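## Task

Make a pyramid of the three orange cups, each upside down: two cups standing on the table next to each other with rims almost in contact, and the third set level on top, bridging the middle of the pair. All other objects must finish upright and no more than about a thumb's width from where they began, and none may touch the pyramid, or the task fails. A pyramid that stays together only because the robot is still holding it is not complete.

## Robot and tools

ROBOT. Two six-joint arms, left_arm and right_arm, each ending in a parallel two-finger gripper. Bases in the scene frame: left_arm at (+0.045, +0.253, +0.230) m, right_arm at (+0.041, -0.342, +0.230) m, both tilted. The scene frame has its origin on the tabletop midway between the arms, +z up, +x out over the table, and left_arm on the +y side. The arm names do not correspond to image sides. Mounting plates and the frame holding them behind the arms are fixed obstacles.

JOINT ORDER. Every row and every per-joint list in a result uses this order for each arm: elbow, waist, wrist roll, wrist pitch, wrist yaw, shoulder. In rows a seventh number, the gripper opening, follows. A row is 14 numbers: left_arm's 7, then right_arm's 7, always both arms even if one stays still.

SCALE. Joint numbers are unitless in [-1, 1]; 1.0 equals 1.202 rad for waist, 1.258 for shoulder, 1.238 for elbow, 2.073 for wrist pitch, 2.022 for wrist yaw and wrist roll. Joint ranges in radians: waist -2.618 to 3.054, shoulder 0.000 to 3.142, elbow 0.000 to 3.142, wrist pitch -1.571 to 1.571, wrist yaw -1.571 to 1.571, wrist roll -2.094 to 2.094; the true ends may differ by up to 0.036 rad. Opening is absolute, not an offset: +1 fully open (finger gap 0.094 m), -1 closed.

execute_actions(actions). A list of actions, each a table of up to 15 rows; each row lasts one control step (1/30 s), and a short table repeats its final row to fill 15 steps. Joint numbers in every row are offsets from the angles the arm had when that action began (for the first action, the last reported angles), not from the previous row. An action asking a joint to go more than 0.036 rad beyond its range is rejected for both arms; a malformed action, or a first action failing that check, rejects the whole call. An empty list just returns state and images. "joint sent to its limit" means a joint was clamped at its end.

move(target, speed, blocking). target is one 14-number row; its joint numbers are offsets from the Joint positions in the latest result that lists them, opening absolute. All joints travel so they finish together, giving curved gripper paths lasting 0.5 to 10 s. speed is the top rate in rad/s of the joint with farthest to travel, 0.01 to 2, default 0.5. blocking=false returns after 0.5 s while motion continues; then call wait or stop before any other motion. The "move:" line reports the ending (done, off_target, moving, held, fault), limits=held or limits=none, and each arm's joint farthest from target. Moves do not avoid obstacles or the other arm.

wait(seconds), 0 to 10: lets the sim run holding the last command; returns early if a move ends. stop(): brakes a running move; fast moves need room. zoom_image(camera, region): enlarges [x0, y0, x1, y1] pixels (max 504x504) of cam_head_left, cam_head_right, cam_high or cam_low, all 504x504. read_manual(section): licence text only. finished_scene(scene): ends the current scene (give its number) and reports success; irreversible, and the result must hold after release.

RESULTS. The state line gives each gripper's end_effector_position (m) and end_effector_quat_wxyz in the scene frame; the position is the point between the pads, about 1 cm behind the fingertips, and may be off at long reach. Fingers point along gripper +z and open along its y axis. Joint positions and Joint velocities list each arm's joints (rad, rad/s) then the pad gap (m). Joint targets shows the angles currently being driven toward. grip_measured is the opening on the command scale, each gripper biased up to about 1 mm. "joint command not followed" means a clearance check altered targets. Joint torques are raw drive outputs with offsets and noise. FAULT and MOTOR HOT lines report stops and heating.

MOTION LIMITS. Each step keeps targets within a lead of the measured angle: 0.202 rad waist, 0.258 shoulder, 0.238 elbow, 0.573 wrist pitch, 0.522 wrist yaw and roll, and joint targets are pulled back if they would shift the gripper over 70 mm. Big offsets therefore take several actions; finish unfinished motion with a new command. Friction can leave a joint up to about 0.031 rad short, and tinier commands may not move it.

GRIPPING. To hold, command an opening below grip_measured; roughly 0.03 lower is firm, less is gentler. Pads exert about 50 to 62 N. Parts in hand may be tugged and loose items pushed now and then.

AVOID. Dropping, slamming, or knocking anything over or off the table; disturbing other objects; arms striking or pressing each other; fast contacts or targets set far past a contact; long heavy holds, since motors overheat (stops at 90 °C, collapse at 100 °C). Fewer, smoother motions with low effort are better.

Each tool is called after ">>>" as name(argument=value, ...) on one line, values as JSON.

## Session

>>> execute_actions(actions=[])

Scene clock: 0.00 s.
left_arm: end_effector_position=(+0.6604, +0.2234, +0.2709) grip_measured=+1.000 end_effector_quat_wxyz=(-0.016, +0.742, +0.612, +0.272) | right_arm: end_effector_position=(+0.6693, -0.2989, +0.1958) grip_measured=+1.000 end_effector_quat_wxyz=(+0.288, +0.196, +0.932, -0.097)
Joint names: [elbow, waist, wrist roll, wrist pitch, wrist yaw, shoulder]
Joint positions: left_arm=[ 2.085 -0.533  1.728 -0.923 -1.117  1.562  0.094] | right_arm=[ 1.667  0.42   0.206 -0.256  0.927  1.524  0.094]
Joint velocities: left_arm=[-0.002  0.002  0.022  0.037 -0.125  0.012  0.   ] | right_arm=[ 0.007  0.002  0.007  0.037  0.007 -0.007  0.   ]
Joint torques (N m, as the arm reports them, + toward a larger angle): no reading
Joint targets: left_arm=[2.085 -0.533 1.728 -0.923 -1.117 1.562] | right_arm=[1.667 0.420 0.206 -0.256 0.927 1.524]

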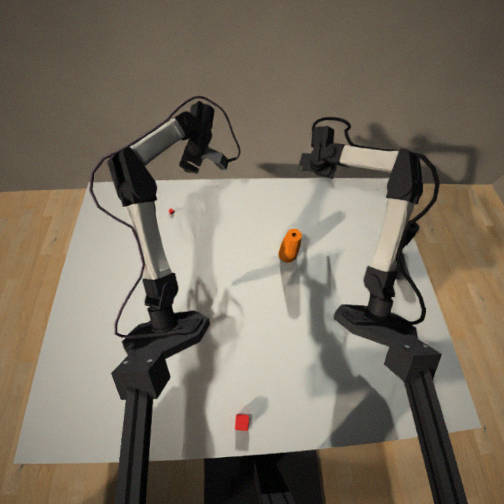

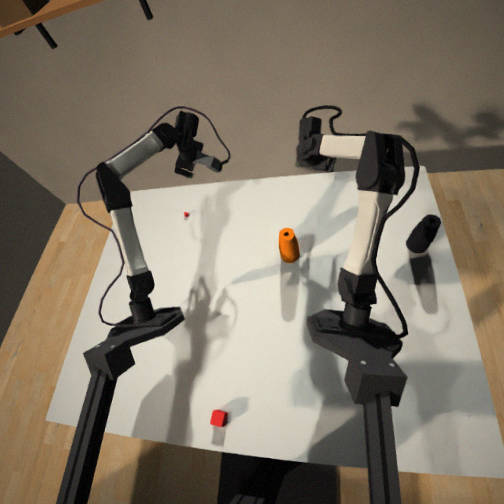

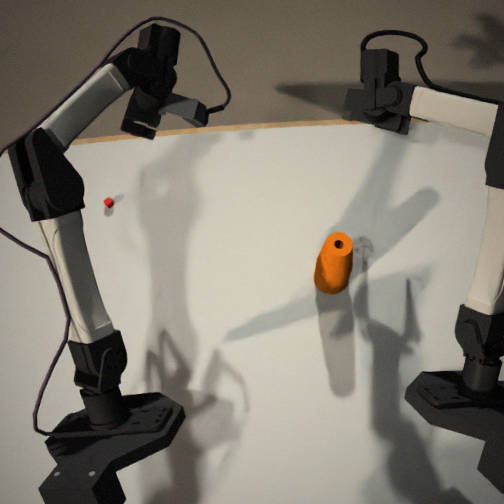

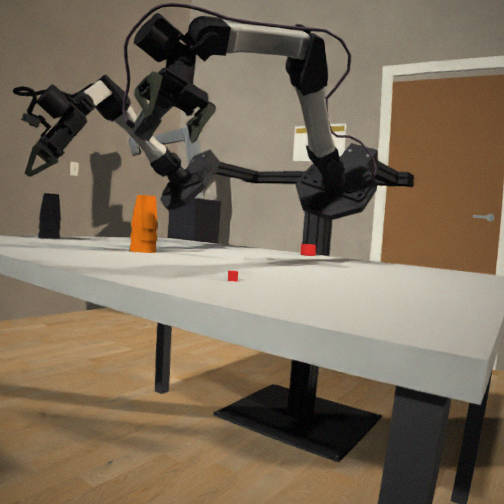

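>>> zoom_image(camera="cam_low", region=[20, 170, 200, 270])

>>> zoom_image(camera="cam_high", region=[280, 210, 400, 310])

>>> zoom_image(camera="cam_head_right", region=[240, 180, 480, 340])

Region (20, 170, 200, 270) of cam_low's 504x504 image, scaled by 2.800, with more detail than that image has.

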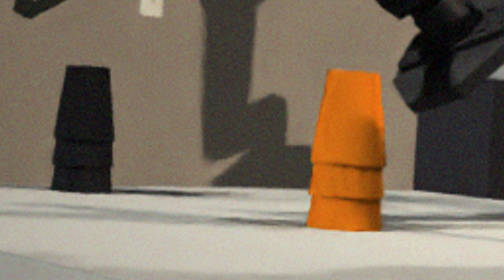

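Region (280, 210, 400, 310) of cam_high's 504x504 image, scaled by 4.200, with more detail than that image has.

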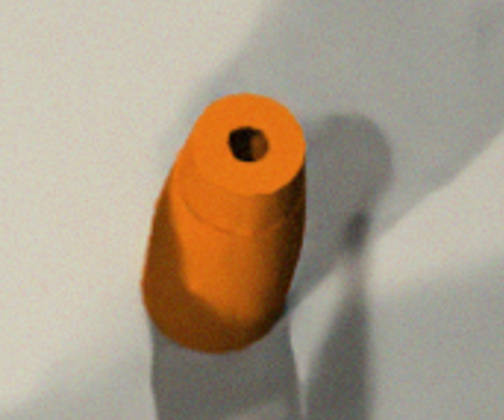

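Region (240, 180, 480, 340) of cam_head_right's 504x504 image, scaled by 2.100, with more detail than that image has.

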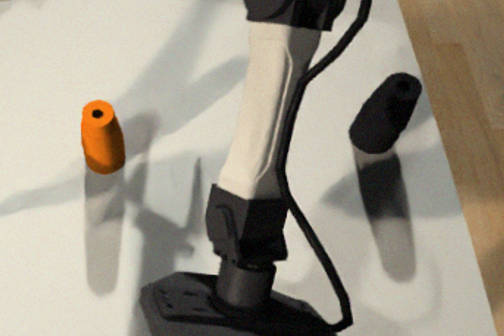

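>>> move(target=[0,0,0,0,0,0,1, 0.33,0.5087,-0.379,-0.572,-0.024,0.1,1], speed=0.8)

Scene clock: 86.03 s.
left_arm: end_effector_position=(+0.6604, +0.2234, +0.2709) grip_measured=+1.000 end_effector_quat_wxyz=(-0.016, +0.742, +0.612, +0.272) | right_arm: end_effector_position=(+0.5180, -0.1491, +0.3043) grip_measured=+1.000 end_effector_quat_wxyz=(+0.092, -0.613, +0.785, +0.015)
Joint names: [elbow, waist, wrist roll, wrist pitch, wrist yaw, shoulder]
Joint positions: left_arm=[ 2.085 -0.533  1.728 -0.923 -1.117  1.562  0.094] | right_arm=[ 2.05   1.022 -0.549 -1.432  0.891  1.637  0.094]
Joint velocities: left_arm=[ 0.017 -0.012  0.022 -0.095  0.007  0.012  0.   ] | right_arm=[-0.012 -0.002  0.037 -0.066 -0.007 -0.007  0.   ]
Joint torques (N m, as the arm reports them, + toward a larger angle): left_arm=[  5.97  -4.13  -0.02   0.99  -0.12 -12.94] | right_arm=[ 5.04  6.85 -0.07  0.49 -0.07 -4.12]
Joint targets: left_arm=[2.085 -0.533 1.728 -0.923 -1.117 1.562] | right_arm=[2.076 1.031 -0.560 -1.442 0.878 1.650]
move: off_target (right_arm); limits=none; left_arm: farthest joint: the waist, 0.000 radians from its target (0.000 radians at the start); right_arm: farthest joint: the elbow, 0.025 radians from its target (0.408 radians at the start)

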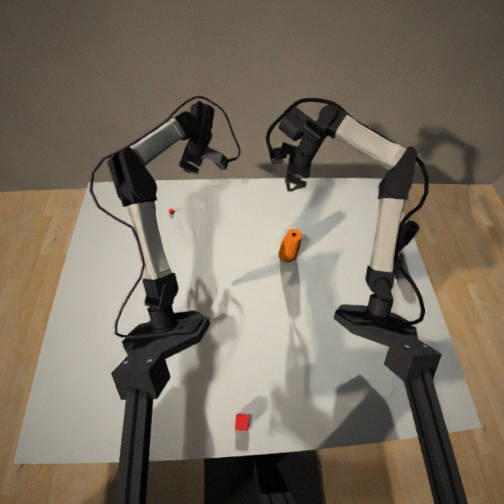

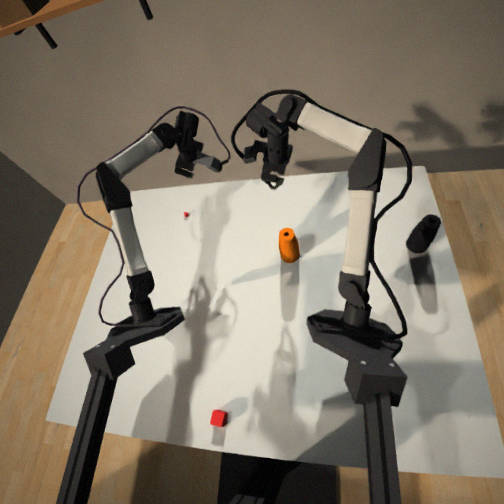

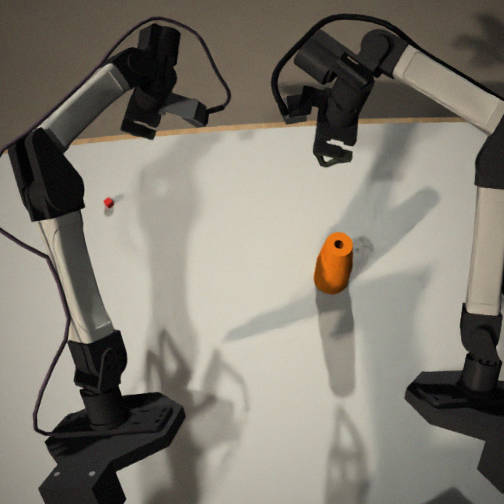

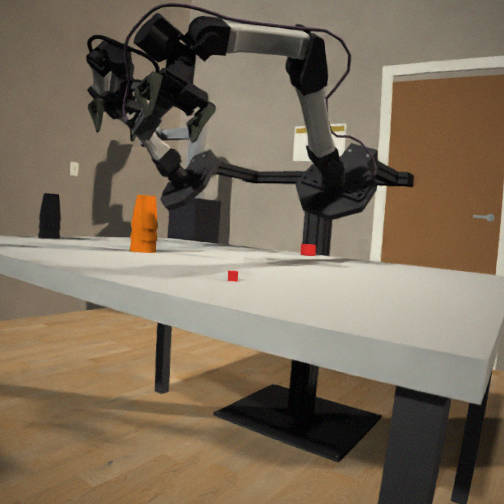

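>>> move(target=[0,0.55,0,0,0,0,1, -0.159,0.008,-0.009,-0.005,-0.009,0.078,1], speed=0.8)

Scene clock: 96.97 s.
left_arm: end_effector_position=(+0.6265, +0.4598, +0.2494) grip_measured=+1.000 end_effector_quat_wxyz=(-0.287, +0.591, +0.659, +0.367) | right_arm: end_effector_position=(+0.4586, -0.1216, +0.2512) grip_measured=+1.000 end_effector_quat_wxyz=(+0.007, -0.698, +0.716, -0.002)
Joint names: [elbow, waist, wrist roll, wrist pitch, wrist yaw, shoulder]
Joint positions: left_arm=[ 2.085  0.124  1.728 -0.923 -1.117  1.562  0.094] | right_arm=[ 1.871  1.022 -0.556 -1.433  0.885  1.73   0.094]
Joint velocities: left_arm=[-0.002 -0.032  0.037  0.022 -0.007 -0.007  0.   ] | right_arm=[ 0.002  0.012  0.081 -0.081 -0.007 -0.012  0.   ]
Joint torques (N m, as the arm reports them, + toward a larger angle): left_arm=[  6.98  -1.07   0.01   0.82  -0.33 -17.4 ] | right_arm=[ 1.95  7.94 -0.09  0.13 -0.07 -5.13]
Joint targets: left_arm=[2.085 0.127 1.728 -0.923 -1.117 1.562] | right_arm=[1.854 1.032 -0.567 -1.442 0.873 1.735]
move: done; limits=none; left_arm: farthest joint: the waist, 0.004 radians from its target (0.661 radians at the start); right_arm: farthest joint: the elbow, 0.017 radians from its target (0.197 radians at the start)

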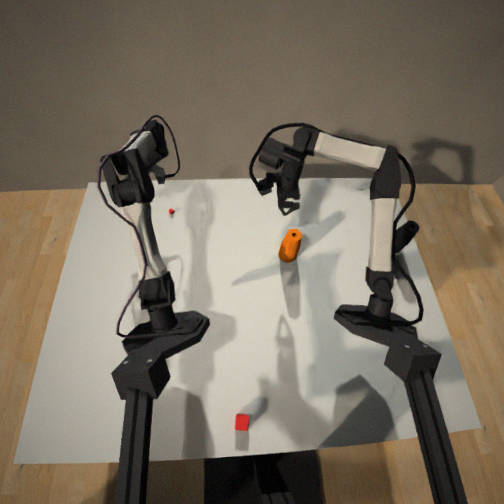

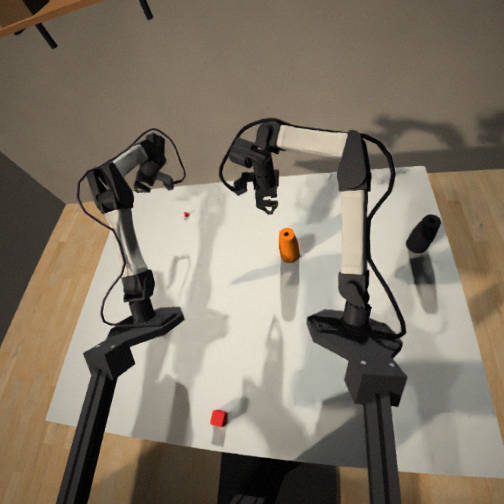

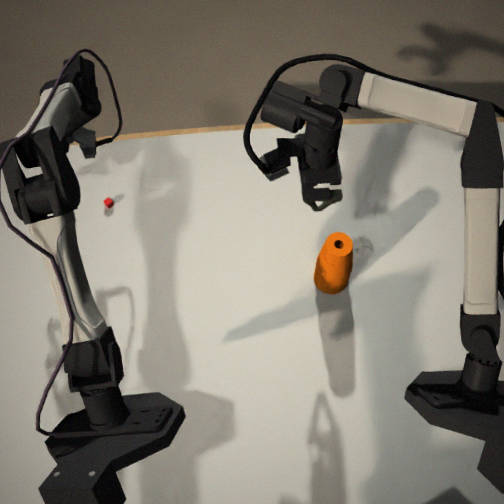

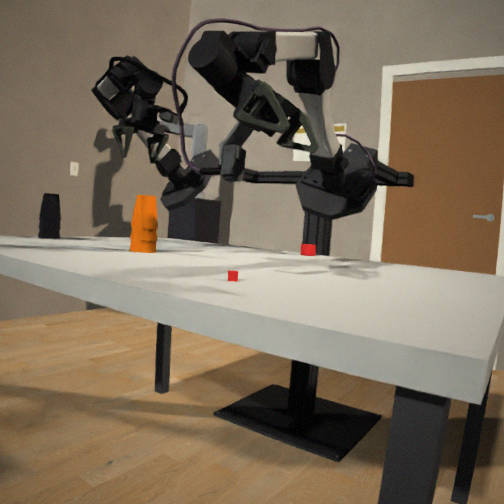

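>>> move(target=[0,0,0,0,0,0,1, -0.2895,-0.036,-0.0366,0.1077,-0.01,-0.1297,1], speed=0.5)

>>> zoom_image(camera="cam_head_left", region=[230, 150, 350, 270])

>>> zoom_image(camera="cam_low", region=[70, 100, 230, 260])

Scene clock: 133.03 s.
left_arm: end_effector_position=(+0.6265, +0.4598, +0.2494) grip_measured=+1.000 end_effector_quat_wxyz=(-0.287, +0.591, +0.659, +0.367) | right_arm: end_effector_position=(+0.4217, -0.1424, +0.2191) grip_measured=+1.000 end_effector_quat_wxyz=(-0.003, -0.708, +0.706, -0.006)
Joint names: [elbow, waist, wrist roll, wrist pitch, wrist yaw, shoulder]
Joint positions: left_arm=[ 2.085  0.124  1.728 -0.923 -1.117  1.562  0.094] | right_arm=[ 1.531  0.982 -0.619 -1.224  0.877  1.586  0.094]
Joint velocities: left_arm=[ 0.002  0.007 -0.051 -0.051 -0.051 -0.007  0.   ] | right_arm=[-0.022 -0.002  0.022 -0.007  0.037  0.002  0.   ]
Joint torques (N m, as the arm reports them, + toward a larger angle): left_arm=[  6.95  -1.14   0.     0.84  -0.37 -17.23] | right_arm=[ 1.88  5.87 -0.09  0.4  -0.07 -6.63]
Joint targets: left_arm=[2.085 0.124 1.728 -0.923 -1.117 1.562] | right_arm=[1.512 0.979 -0.630 -1.210 0.864 1.567]
move: done; limits=none; left_arm: farthest joint: the waist, 0.000 radians from its target (0.000 radians at the start); right_arm: farthest joint: the shoulder, 0.019 radians from its target (0.163 radians at the start)

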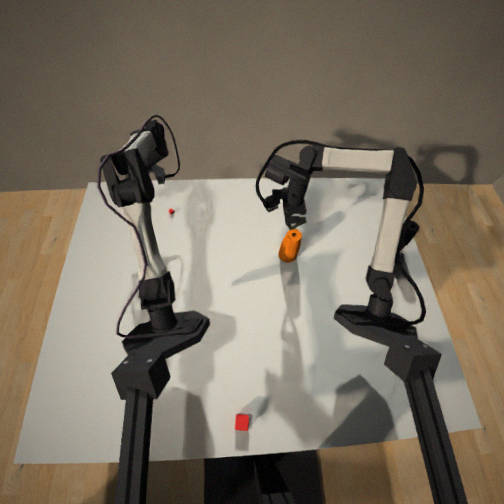

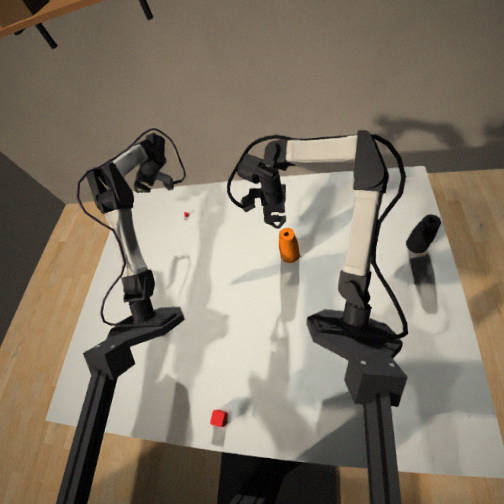

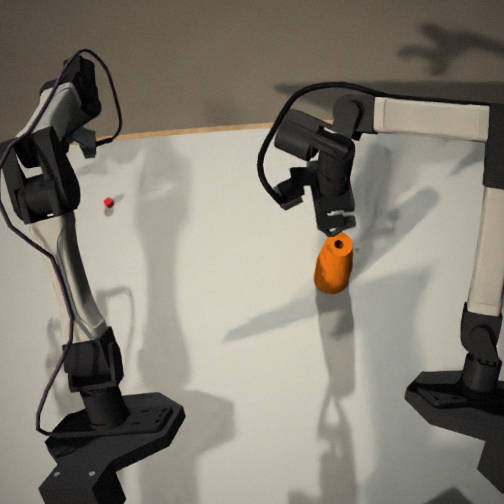

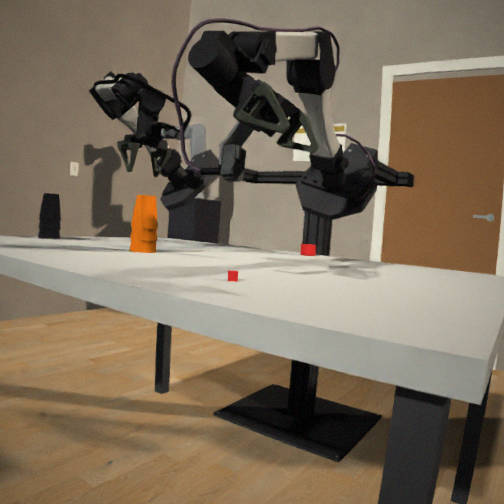

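Region (230, 150, 350, 270) of cam_head_left's 504x504 image, scaled by 4.200, with more detail than that image has.

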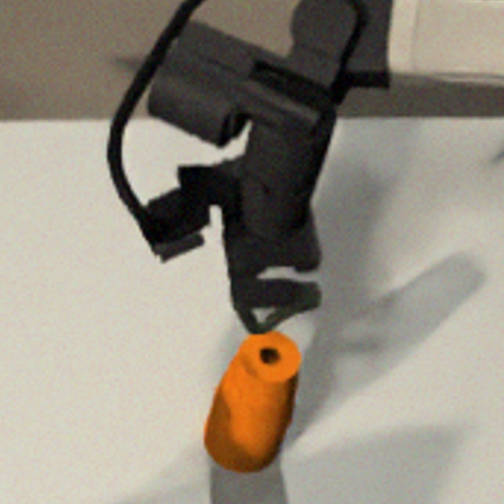

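Region (70, 100, 230, 260) of cam_low's 504x504 image, scaled by 3.150, with more detail than that image has.

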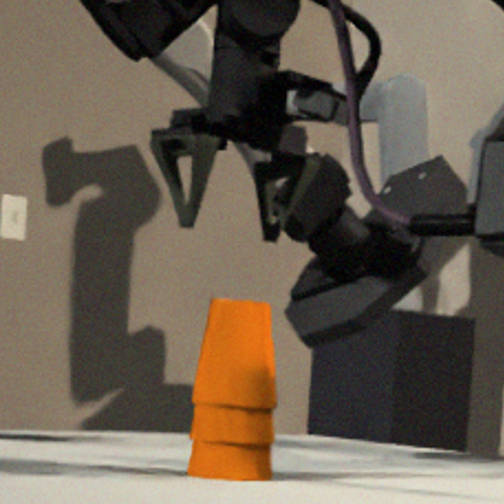

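>>> move(target=[0,0,0,0,0,0,1, -0.189,-0.0466,-0.045,0.1056,-0.0193,-0.0763,1], speed=0.4)

>>> zoom_image(camera="cam_head_left", region=[230, 150, 350, 270])

>>> zoom_image(camera="cam_low", region=[70, 100, 230, 260])

>>> zoom_image(camera="cam_high", region=[260, 160, 420, 320])

Scene clock: 158.17 s.
left_arm: end_effector_position=(+0.6265, +0.4598, +0.2494) grip_measured=+1.000 end_effector_quat_wxyz=(-0.287, +0.591, +0.659, +0.367) | right_arm: end_effector_position=(+0.3986, -0.1508, +0.1892) grip_measured=+1.000 end_effector_quat_wxyz=(-0.001, -0.707, +0.707, -0.001)
Joint names: [elbow, waist, wrist roll, wrist pitch, wrist yaw, shoulder]
Joint positions: left_arm=[ 2.085  0.124  1.728 -0.923 -1.117  1.562  0.094] | right_arm=[ 1.316  0.93  -0.699 -1.019  0.852  1.511  0.094]
Joint velocities: left_arm=[ 0.007 -0.002  0.081  0.037  0.066 -0.007  0.   ] | right_arm=[ 0.012 -0.012  0.066 -0.022  0.007  0.002  0.   ]
Joint torques (N m, as the arm reports them, + toward a larger angle): left_arm=[  7.    -1.17   0.02   0.84  -0.37 -17.24] | right_arm=[ 1.83  5.39 -0.09  0.39 -0.09 -6.61]
Joint targets: left_arm=[2.085 0.124 1.728 -0.923 -1.117 1.562] | right_arm=[1.297 0.926 -0.710 -1.005 0.839 1.490]
move: off_target (right_arm); limits=none; left_arm: farthest joint: the waist, 0.000 radians from its target (0.000 radians at the start); right_arm: farthest joint: the shoulder, 0.021 radians from its target (0.096 radians at the start)

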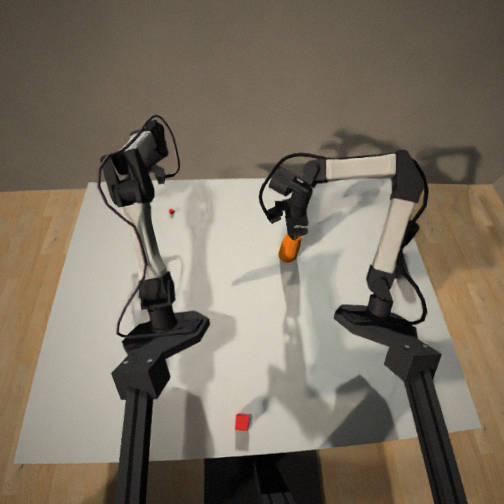

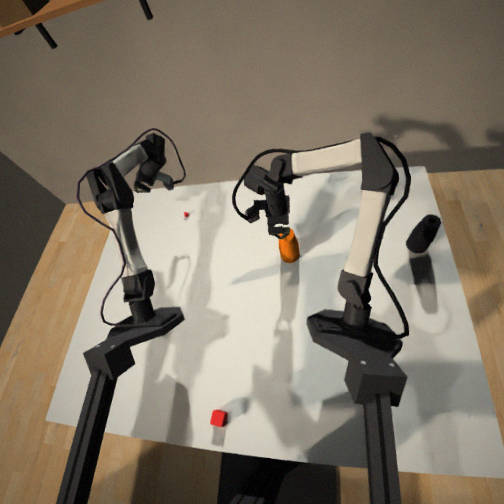

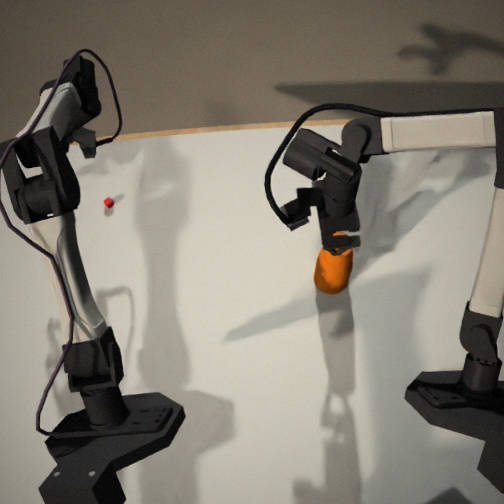

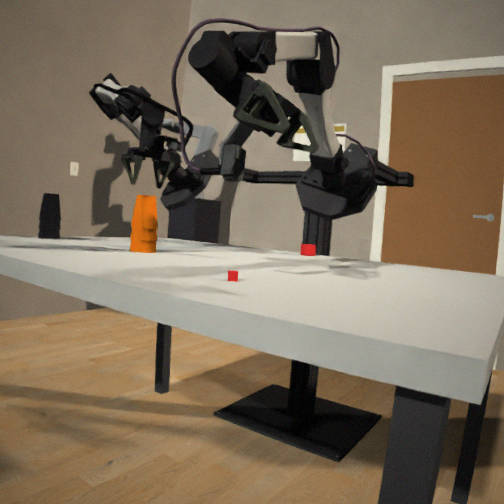

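Region (230, 150, 350, 270) of cam_head_left's 504x504 image, scaled by 4.200, with more detail than that image has.

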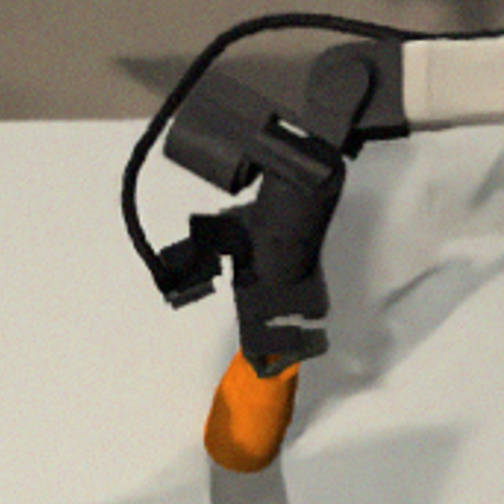

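Region (70, 100, 230, 260) of cam_low's 504x504 image, scaled by 3.150, with more detail than that image has.

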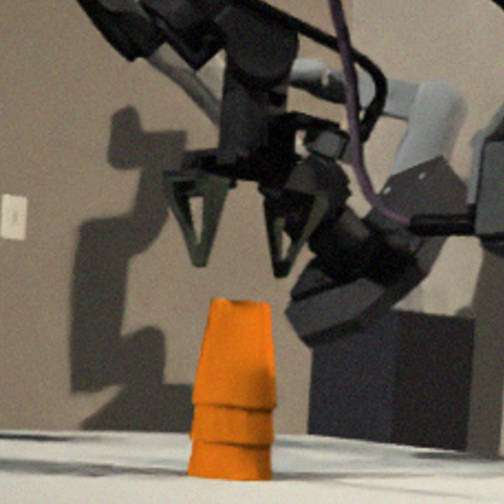

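Region (260, 160, 420, 320) of cam_high's 504x504 image, scaled by 3.150, with more detail than that image has.

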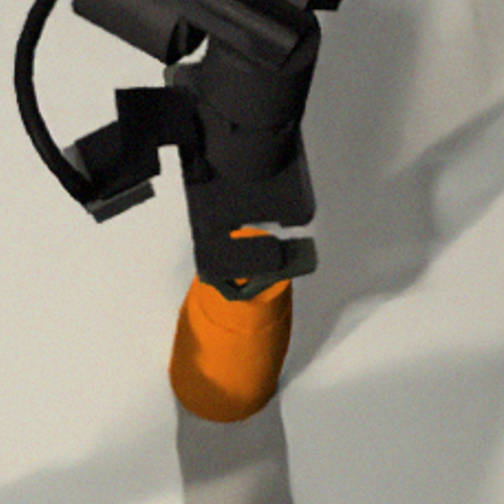

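>>> move(target=[0,0,0,0,0,0,1, -0.126,-0.104,-0.087,0.139,-0.032,0.019,1], speed=0.25)

>>> zoom_image(camera="cam_low", region=[70, 100, 230, 260])

>>> zoom_image(camera="cam_high", region=[260, 160, 420, 320])

Scene clock: 180.87 s.
left_arm: end_effector_position=(+0.6265, +0.4598, +0.2494) grip_measured=+1.000 end_effector_quat_wxyz=(-0.287, +0.591, +0.659, +0.367) | right_arm: end_effector_position=(+0.3937, -0.1514, +0.1394) grip_measured=+1.000 end_effector_quat_wxyz=(-0.000, -0.707, +0.707, -0.000)
Joint names: [elbow, waist, wrist roll, wrist pitch, wrist yaw, shoulder]
Joint positions: left_arm=[ 2.085  0.124  1.728 -0.923 -1.117  1.562  0.094] | right_arm=[ 1.179  0.809 -0.864 -0.745  0.8    1.525  0.094]
Joint velocities: left_arm=[-0.007 -0.017 -0.037 -0.081 -0.037 -0.012  0.   ] | right_arm=[-0.002  0.002  0.007  0.066  0.022  0.012  0.   ]
Joint torques (N m, as the arm reports them, + toward a larger angle): left_arm=[  7.01  -1.1    0.     0.83  -0.37 -17.28] | right_arm=[ 1.61  5.34 -0.09  0.41 -0.08 -4.92]
Joint targets: left_arm=[2.085 0.124 1.728 -0.923 -1.117 1.562] | right_arm=[1.160 0.805 -0.875 -0.731 0.787 1.534]
move: done; limits=none; left_arm: farthest joint: the waist, 0.000 radians from its target (0.000 radians at the start); right_arm: farthest joint: the elbow, 0.019 radians from its target (0.156 radians at the start)

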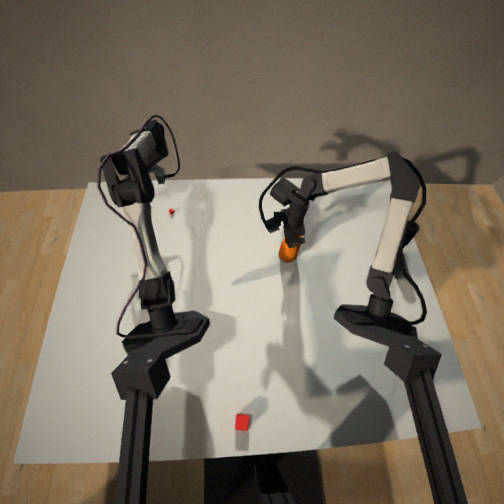

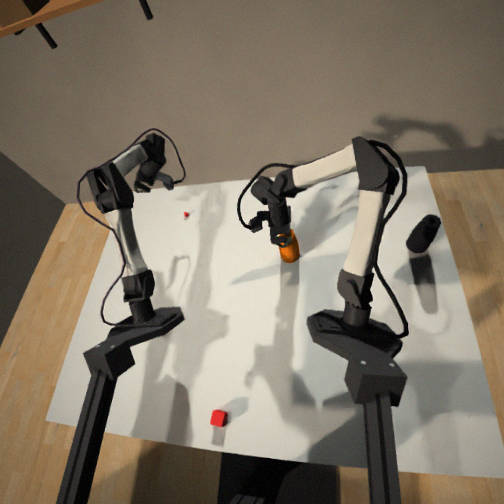

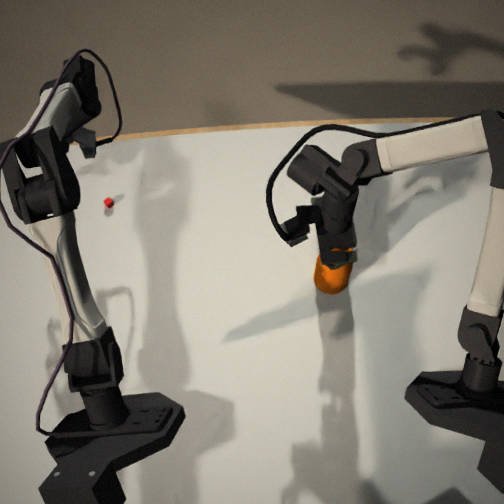

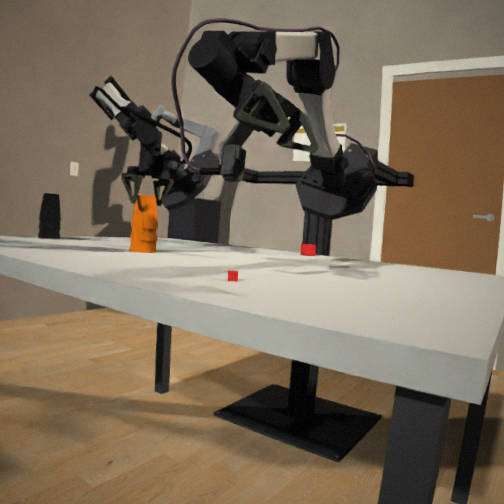

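Region (70, 100, 230, 260) of cam_low's 504x504 image, scaled by 3.150, with more detail than that image has.

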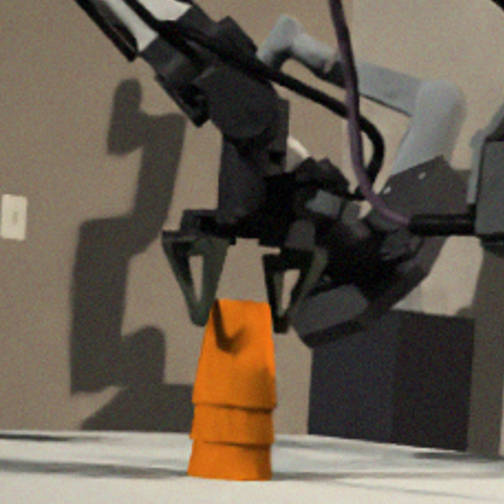

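Region (260, 160, 420, 320) of cam_high's 504x504 image, scaled by 3.150, with more detail than that image has.

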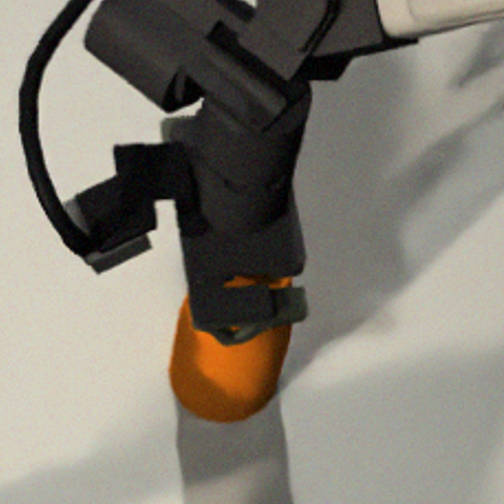

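>>> move(target=[0,0,0,0,0,0,1, -0.0614,-0.034,-0.0277,0.044,-0.0153,-0.024,1], speed=0.2)

>>> execute_actions(actions=[[[0,0,0,0,0,0,1,0,0,0,0,0,0,0.7],[0,0,0,0,0,0,1,0,0,0,0,0,0,0.7],[0,0,0,0,0,0,1,0,0,0,0,0,0,0.6],[0,0,0,0,0,0,1,0,0,0,0,0,0,0.5],[0,0,0,0,0,0,1,0,0,0,0,0,0,0.45],[0,0,0,0,0,0,1,0,0,0,0,0,0,0.4],[0,0,0,0,0,0,1,0,0,0,0,0,0,0.35],[0,0,0,0,0,0,1,0,0,0,0,0,0,0.3],[0,0,0,0,0,0,1,0,0,0,0,0,0,0.25],[0,0,0,0,0,0,1,0,0,0,0,0,0,0.2],[0,0,0,0,0,0,1,0,0,0,0,0,0,0.15],[0,0,0,0,0,0,1,0,0,0,0,0,0,0.1]],[[0,0,0,0,0,0,1,0,0,0,0,0,0,0.1]]])

>>> zoom_image(camera="cam_low", region=[70, 100, 230, 260])

Scene clock: 200.87 s.
left_arm: end_effector_position=(+0.6265, +0.4598, +0.2494) grip_measured=+1.000 end_effector_quat_wxyz=(-0.287, +0.591, +0.659, +0.367) | right_arm: end_effector_position=(+0.3890, -0.1576, +0.1260) grip_measured=+1.000 end_effector_quat_wxyz=(-0.001, -0.707, +0.707, -0.000)
Joint names: [elbow, waist, wrist roll, wrist pitch, wrist yaw, shoulder]
Joint positions: left_arm=[ 2.085  0.124  1.728 -0.923 -1.117  1.562  0.094] | right_arm=[ 1.121  0.772 -0.909 -0.667  0.783  1.514  0.094]
Joint velocities: left_arm=[ 0.012 -0.012 -0.066  0.022 -0.007  0.017  0.   ] | right_arm=[-0.002 -0.007 -0.007 -0.081 -0.007 -0.002  0.   ]
Joint torques (N m, as the arm reports them, + toward a larger angle): left_arm=[  7.02  -1.05   0.     0.84  -0.36 -17.27] | right_arm=[ 1.54  5.2  -0.09  0.4  -0.09 -7.13]
Joint targets: left_arm=[2.085 0.124 1.728 -0.923 -1.117 1.562] | right_arm=[1.103 0.768 -0.920 -0.654 0.770 1.495]
move: done; limits=none; left_arm: farthest joint: the waist, 0.000 radians from its target (0.000 radians at the start); right_arm: farthest joint: the shoulder, 0.019 radians from its target (0.030 radians at the start)

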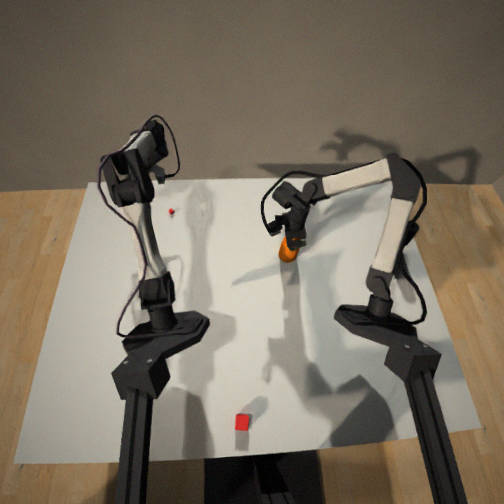

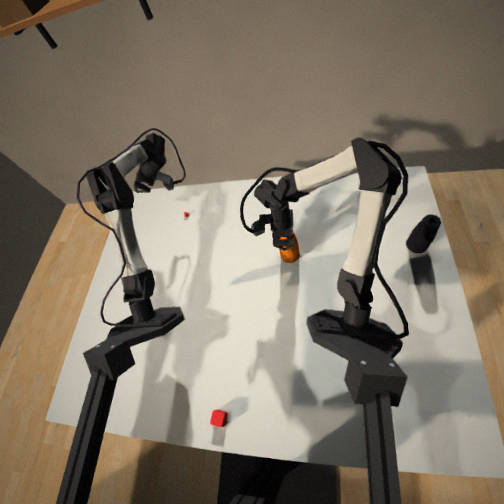

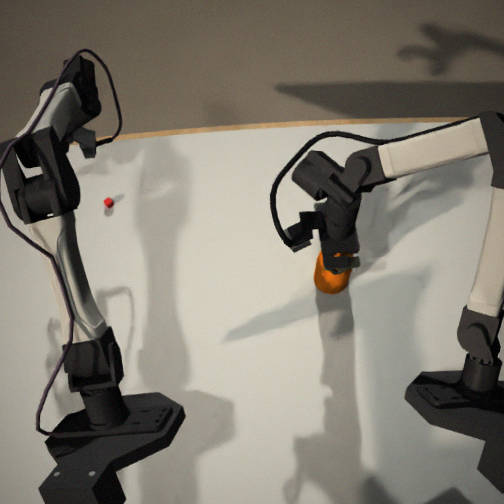

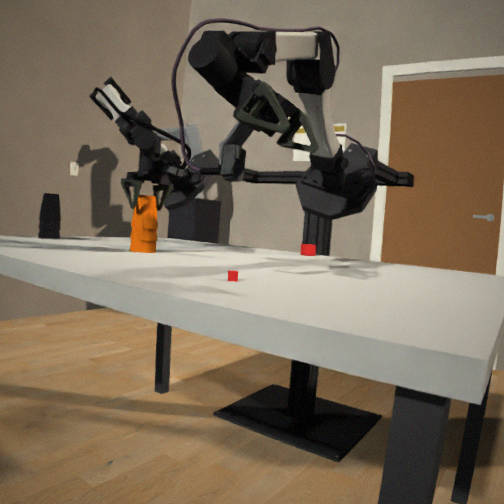

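Scene clock: 201.87 s.
left_arm: end_effector_position=(+0.6265, +0.4598, +0.2494) grip_measured=+1.000 end_effector_quat_wxyz=(-0.287, +0.591, +0.659, +0.367) | right_arm: end_effector_position=(+0.3890, -0.1576, +0.1260) grip_measured=+0.279 end_effector_quat_wxyz=(-0.001, -0.707, +0.707, -0.000)
Joint names: [elbow, waist, wrist roll, wrist pitch, wrist yaw, shoulder]
Joint positions: left_arm=[ 2.085  0.124  1.728 -0.923 -1.117  1.562  0.094] | right_arm=[ 1.121  0.772 -0.909 -0.667  0.783  1.514  0.06 ]
Joint velocities: left_arm=[ 0.012  0.002  0.007  0.007  0.007 -0.002  0.   ] | right_arm=[ 0.007 -0.012  0.037 -0.051 -0.037 -0.007 -0.001]
Joint torques (N m, as the arm reports them, + toward a larger angle): left_arm=[  7.03  -1.17   0.     0.83  -0.35 -17.25] | right_arm=[ 2.89  5.51  0.02  0.22  0.03 -5.72]
Joint targets: left_arm=[2.085 0.124 1.728 -0.923 -1.117 1.562] | right_arm=[1.121 0.772 -0.909 -0.667 0.783 1.514]

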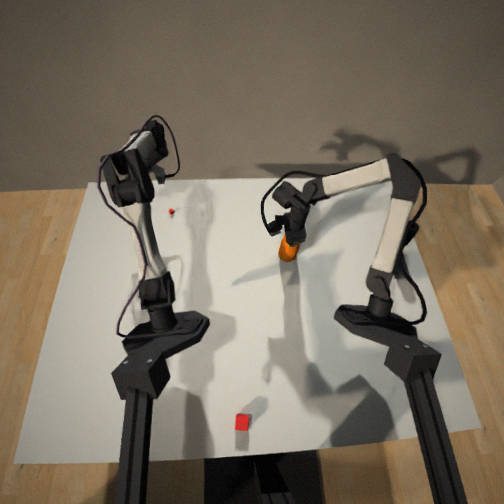

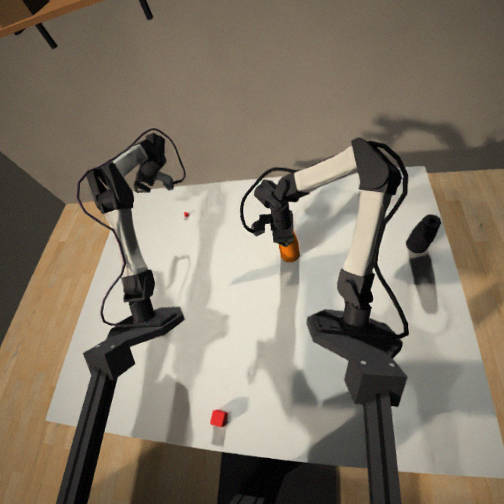

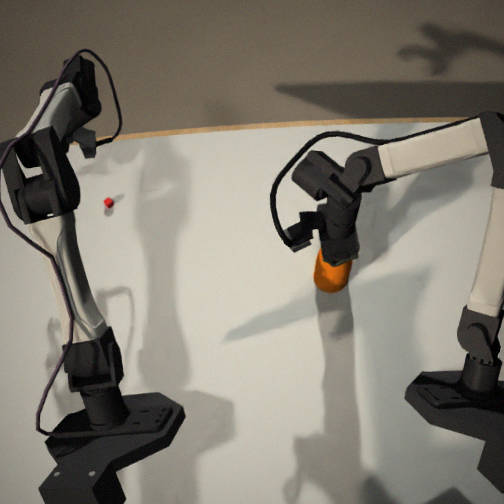

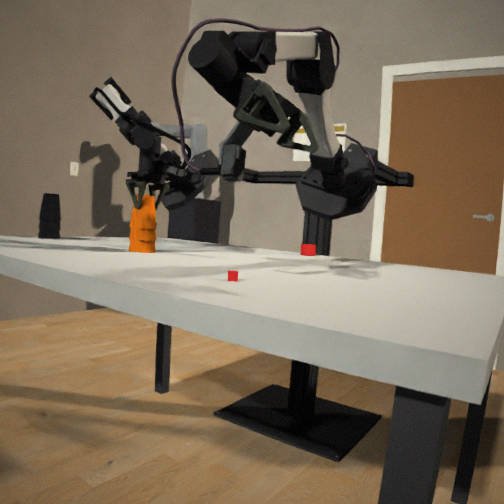

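Region (70, 100, 230, 260) of cam_low's 504x504 image, scaled by 3.150, with more detail than that image has.

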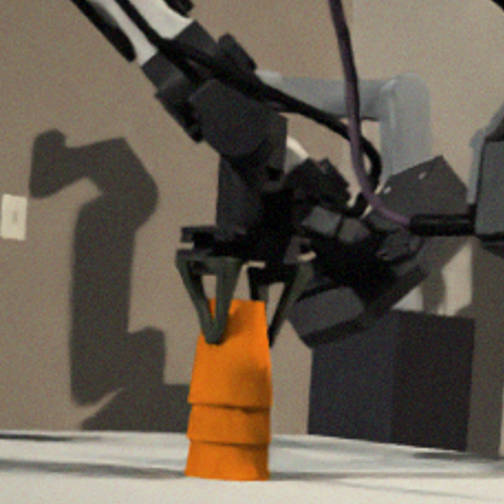

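>>> execute_actions(actions=[[[0,0,0,0,0,0,1,0,0,0,0,0,0,0.23]]])

Scene clock: 205.37 s.
left_arm: end_effector_position=(+0.6265, +0.4598, +0.2494) grip_measured=+1.000 end_effector_quat_wxyz=(-0.287, +0.591, +0.659, +0.367) | right_arm: end_effector_position=(+0.3890, -0.1576, +0.1260) grip_measured=+0.279 end_effector_quat_wxyz=(-0.001, -0.707, +0.707, -0.000)
Joint names: [elbow, waist, wrist roll, wrist pitch, wrist yaw, shoulder]
Joint positions: left_arm=[ 2.085  0.124  1.728 -0.923 -1.117  1.562  0.094] | right_arm=[ 1.121  0.772 -0.909 -0.667  0.783  1.514  0.06 ]
Joint velocities: left_arm=[-0.002 -0.002  0.037 -0.007 -0.081 -0.007  0.   ] | right_arm=[ 0.002 -0.007  0.022 -0.007 -0.007 -0.007 -0.001]
Joint torques (N m, as the arm reports them, + toward a larger angle): left_arm=[  6.98  -1.14   0.01   0.84  -0.36 -17.32] | right_arm=[ 2.87  5.52  0.03  0.23  0.04 -5.71]
Joint targets: left_arm=[2.085 0.124 1.728 -0.923 -1.117 1.562] | right_arm=[1.121 0.772 -0.909 -0.667 0.783 1.514]

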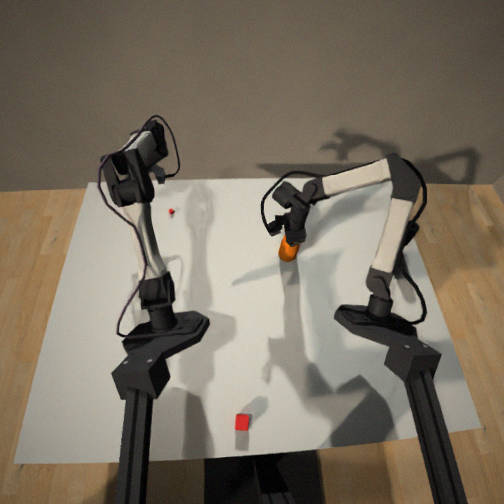

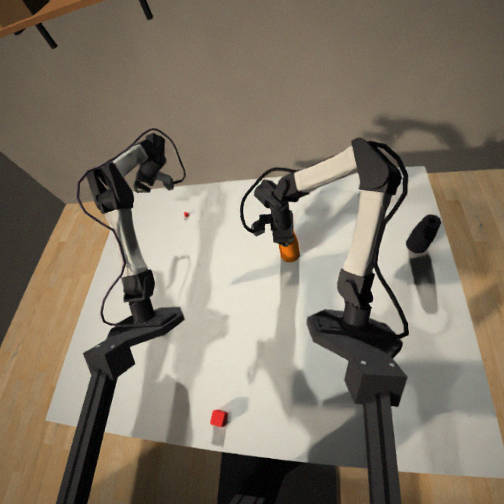

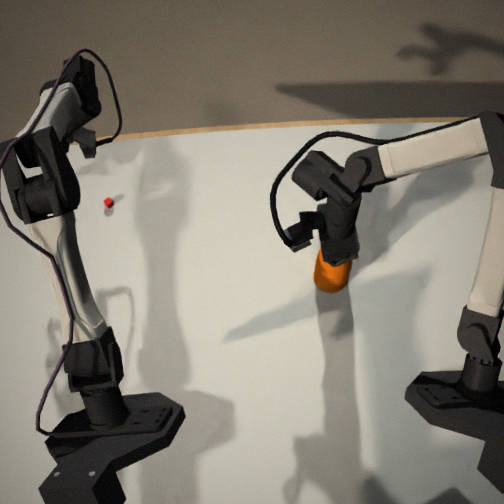

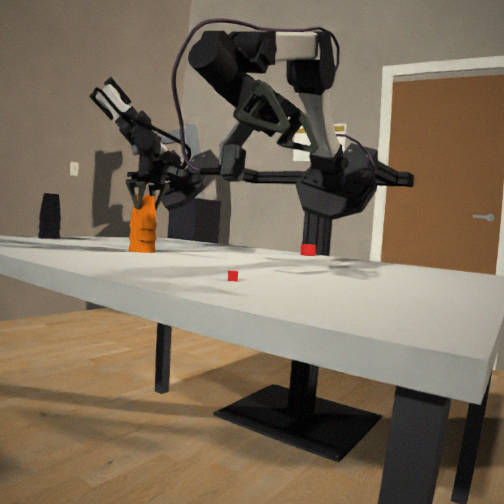

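>>> move(target=[0,0,0,0,0,0,1, 0.072,0.083,0.066,-0.102,0.027,-0.041,0.23], speed=0.2)

>>> zoom_image(camera="cam_low", region=[70, 100, 230, 260])

Scene clock: 229.13 s.
left_arm: end_effector_position=(+0.6265, +0.4598, +0.2494) grip_measured=+1.000 end_effector_quat_wxyz=(-0.287, +0.591, +0.659, +0.367) | right_arm: end_effector_position=(+0.3862, -0.1611, +0.1607) grip_measured=+0.279 end_effector_quat_wxyz=(-0.008, -0.709, +0.705, -0.002)
Joint names: [elbow, waist, wrist roll, wrist pitch, wrist yaw, shoulder]
Joint positions: left_arm=[ 2.085  0.124  1.728 -0.923 -1.117  1.562  0.094] | right_arm=[ 1.186  0.86  -0.787 -0.867  0.826  1.48   0.06 ]
Joint velocities: left_arm=[ 0.007  0.007 -0.081  0.022  0.022 -0.012  0.   ] | right_arm=[-0.007  0.002 -0.051 -0.081  0.007 -0.007 -0.   ]
Joint torques (N m, as the arm reports them, + toward a larger angle): left_arm=[  7.03  -1.11   0.02   0.82  -0.35 -17.28] | right_arm=[ 4.88  6.53  0.14  0.05  0.14 -6.59]
Joint targets: left_arm=[2.085 0.124 1.728 -0.923 -1.117 1.562] | right_arm=[1.211 0.872 -0.776 -0.879 0.838 1.462]
move: off_target (right_arm); limits=none; left_arm: farthest joint: the waist, 0.000 radians from its target (0.000 radians at the start); right_arm: farthest joint: the elbow, 0.024 radians from its target (0.089 radians at the start)

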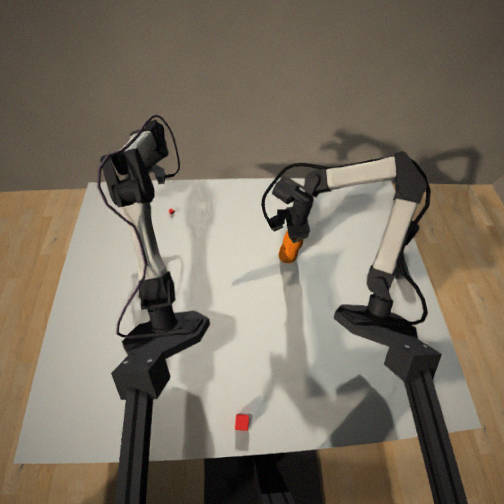

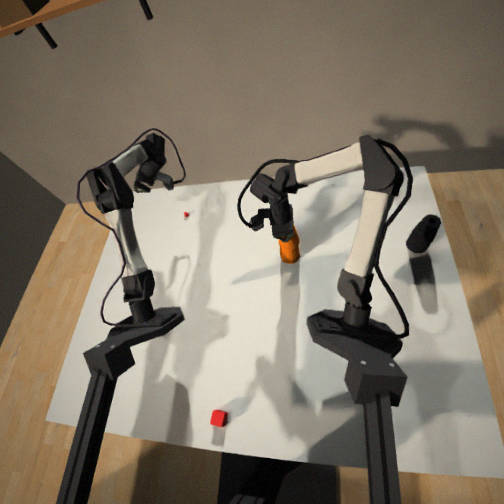

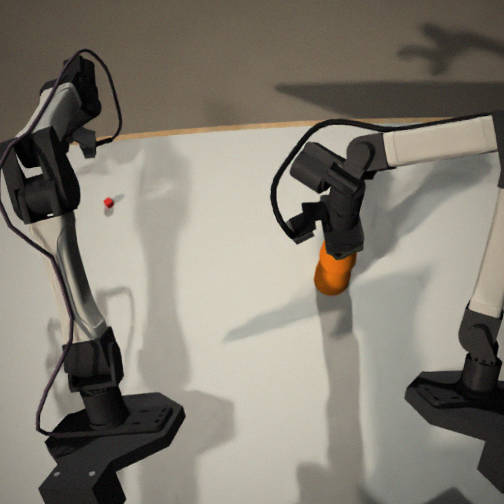

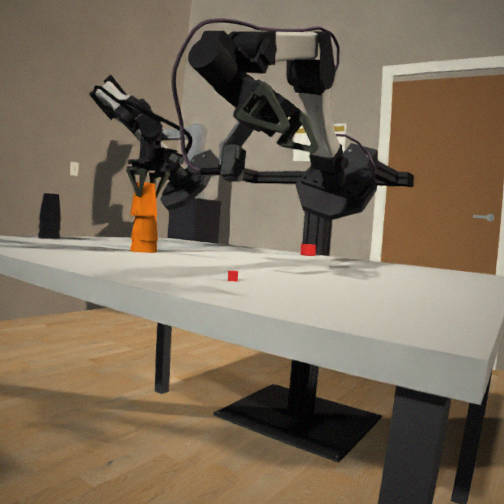

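Region (70, 100, 230, 260) of cam_low's 504x504 image, scaled by 3.150, with more detail than that image has.

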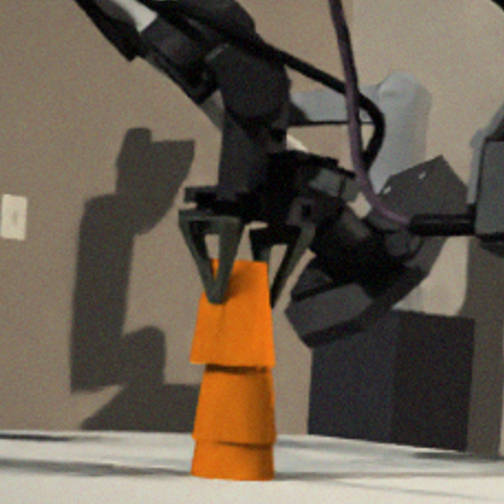

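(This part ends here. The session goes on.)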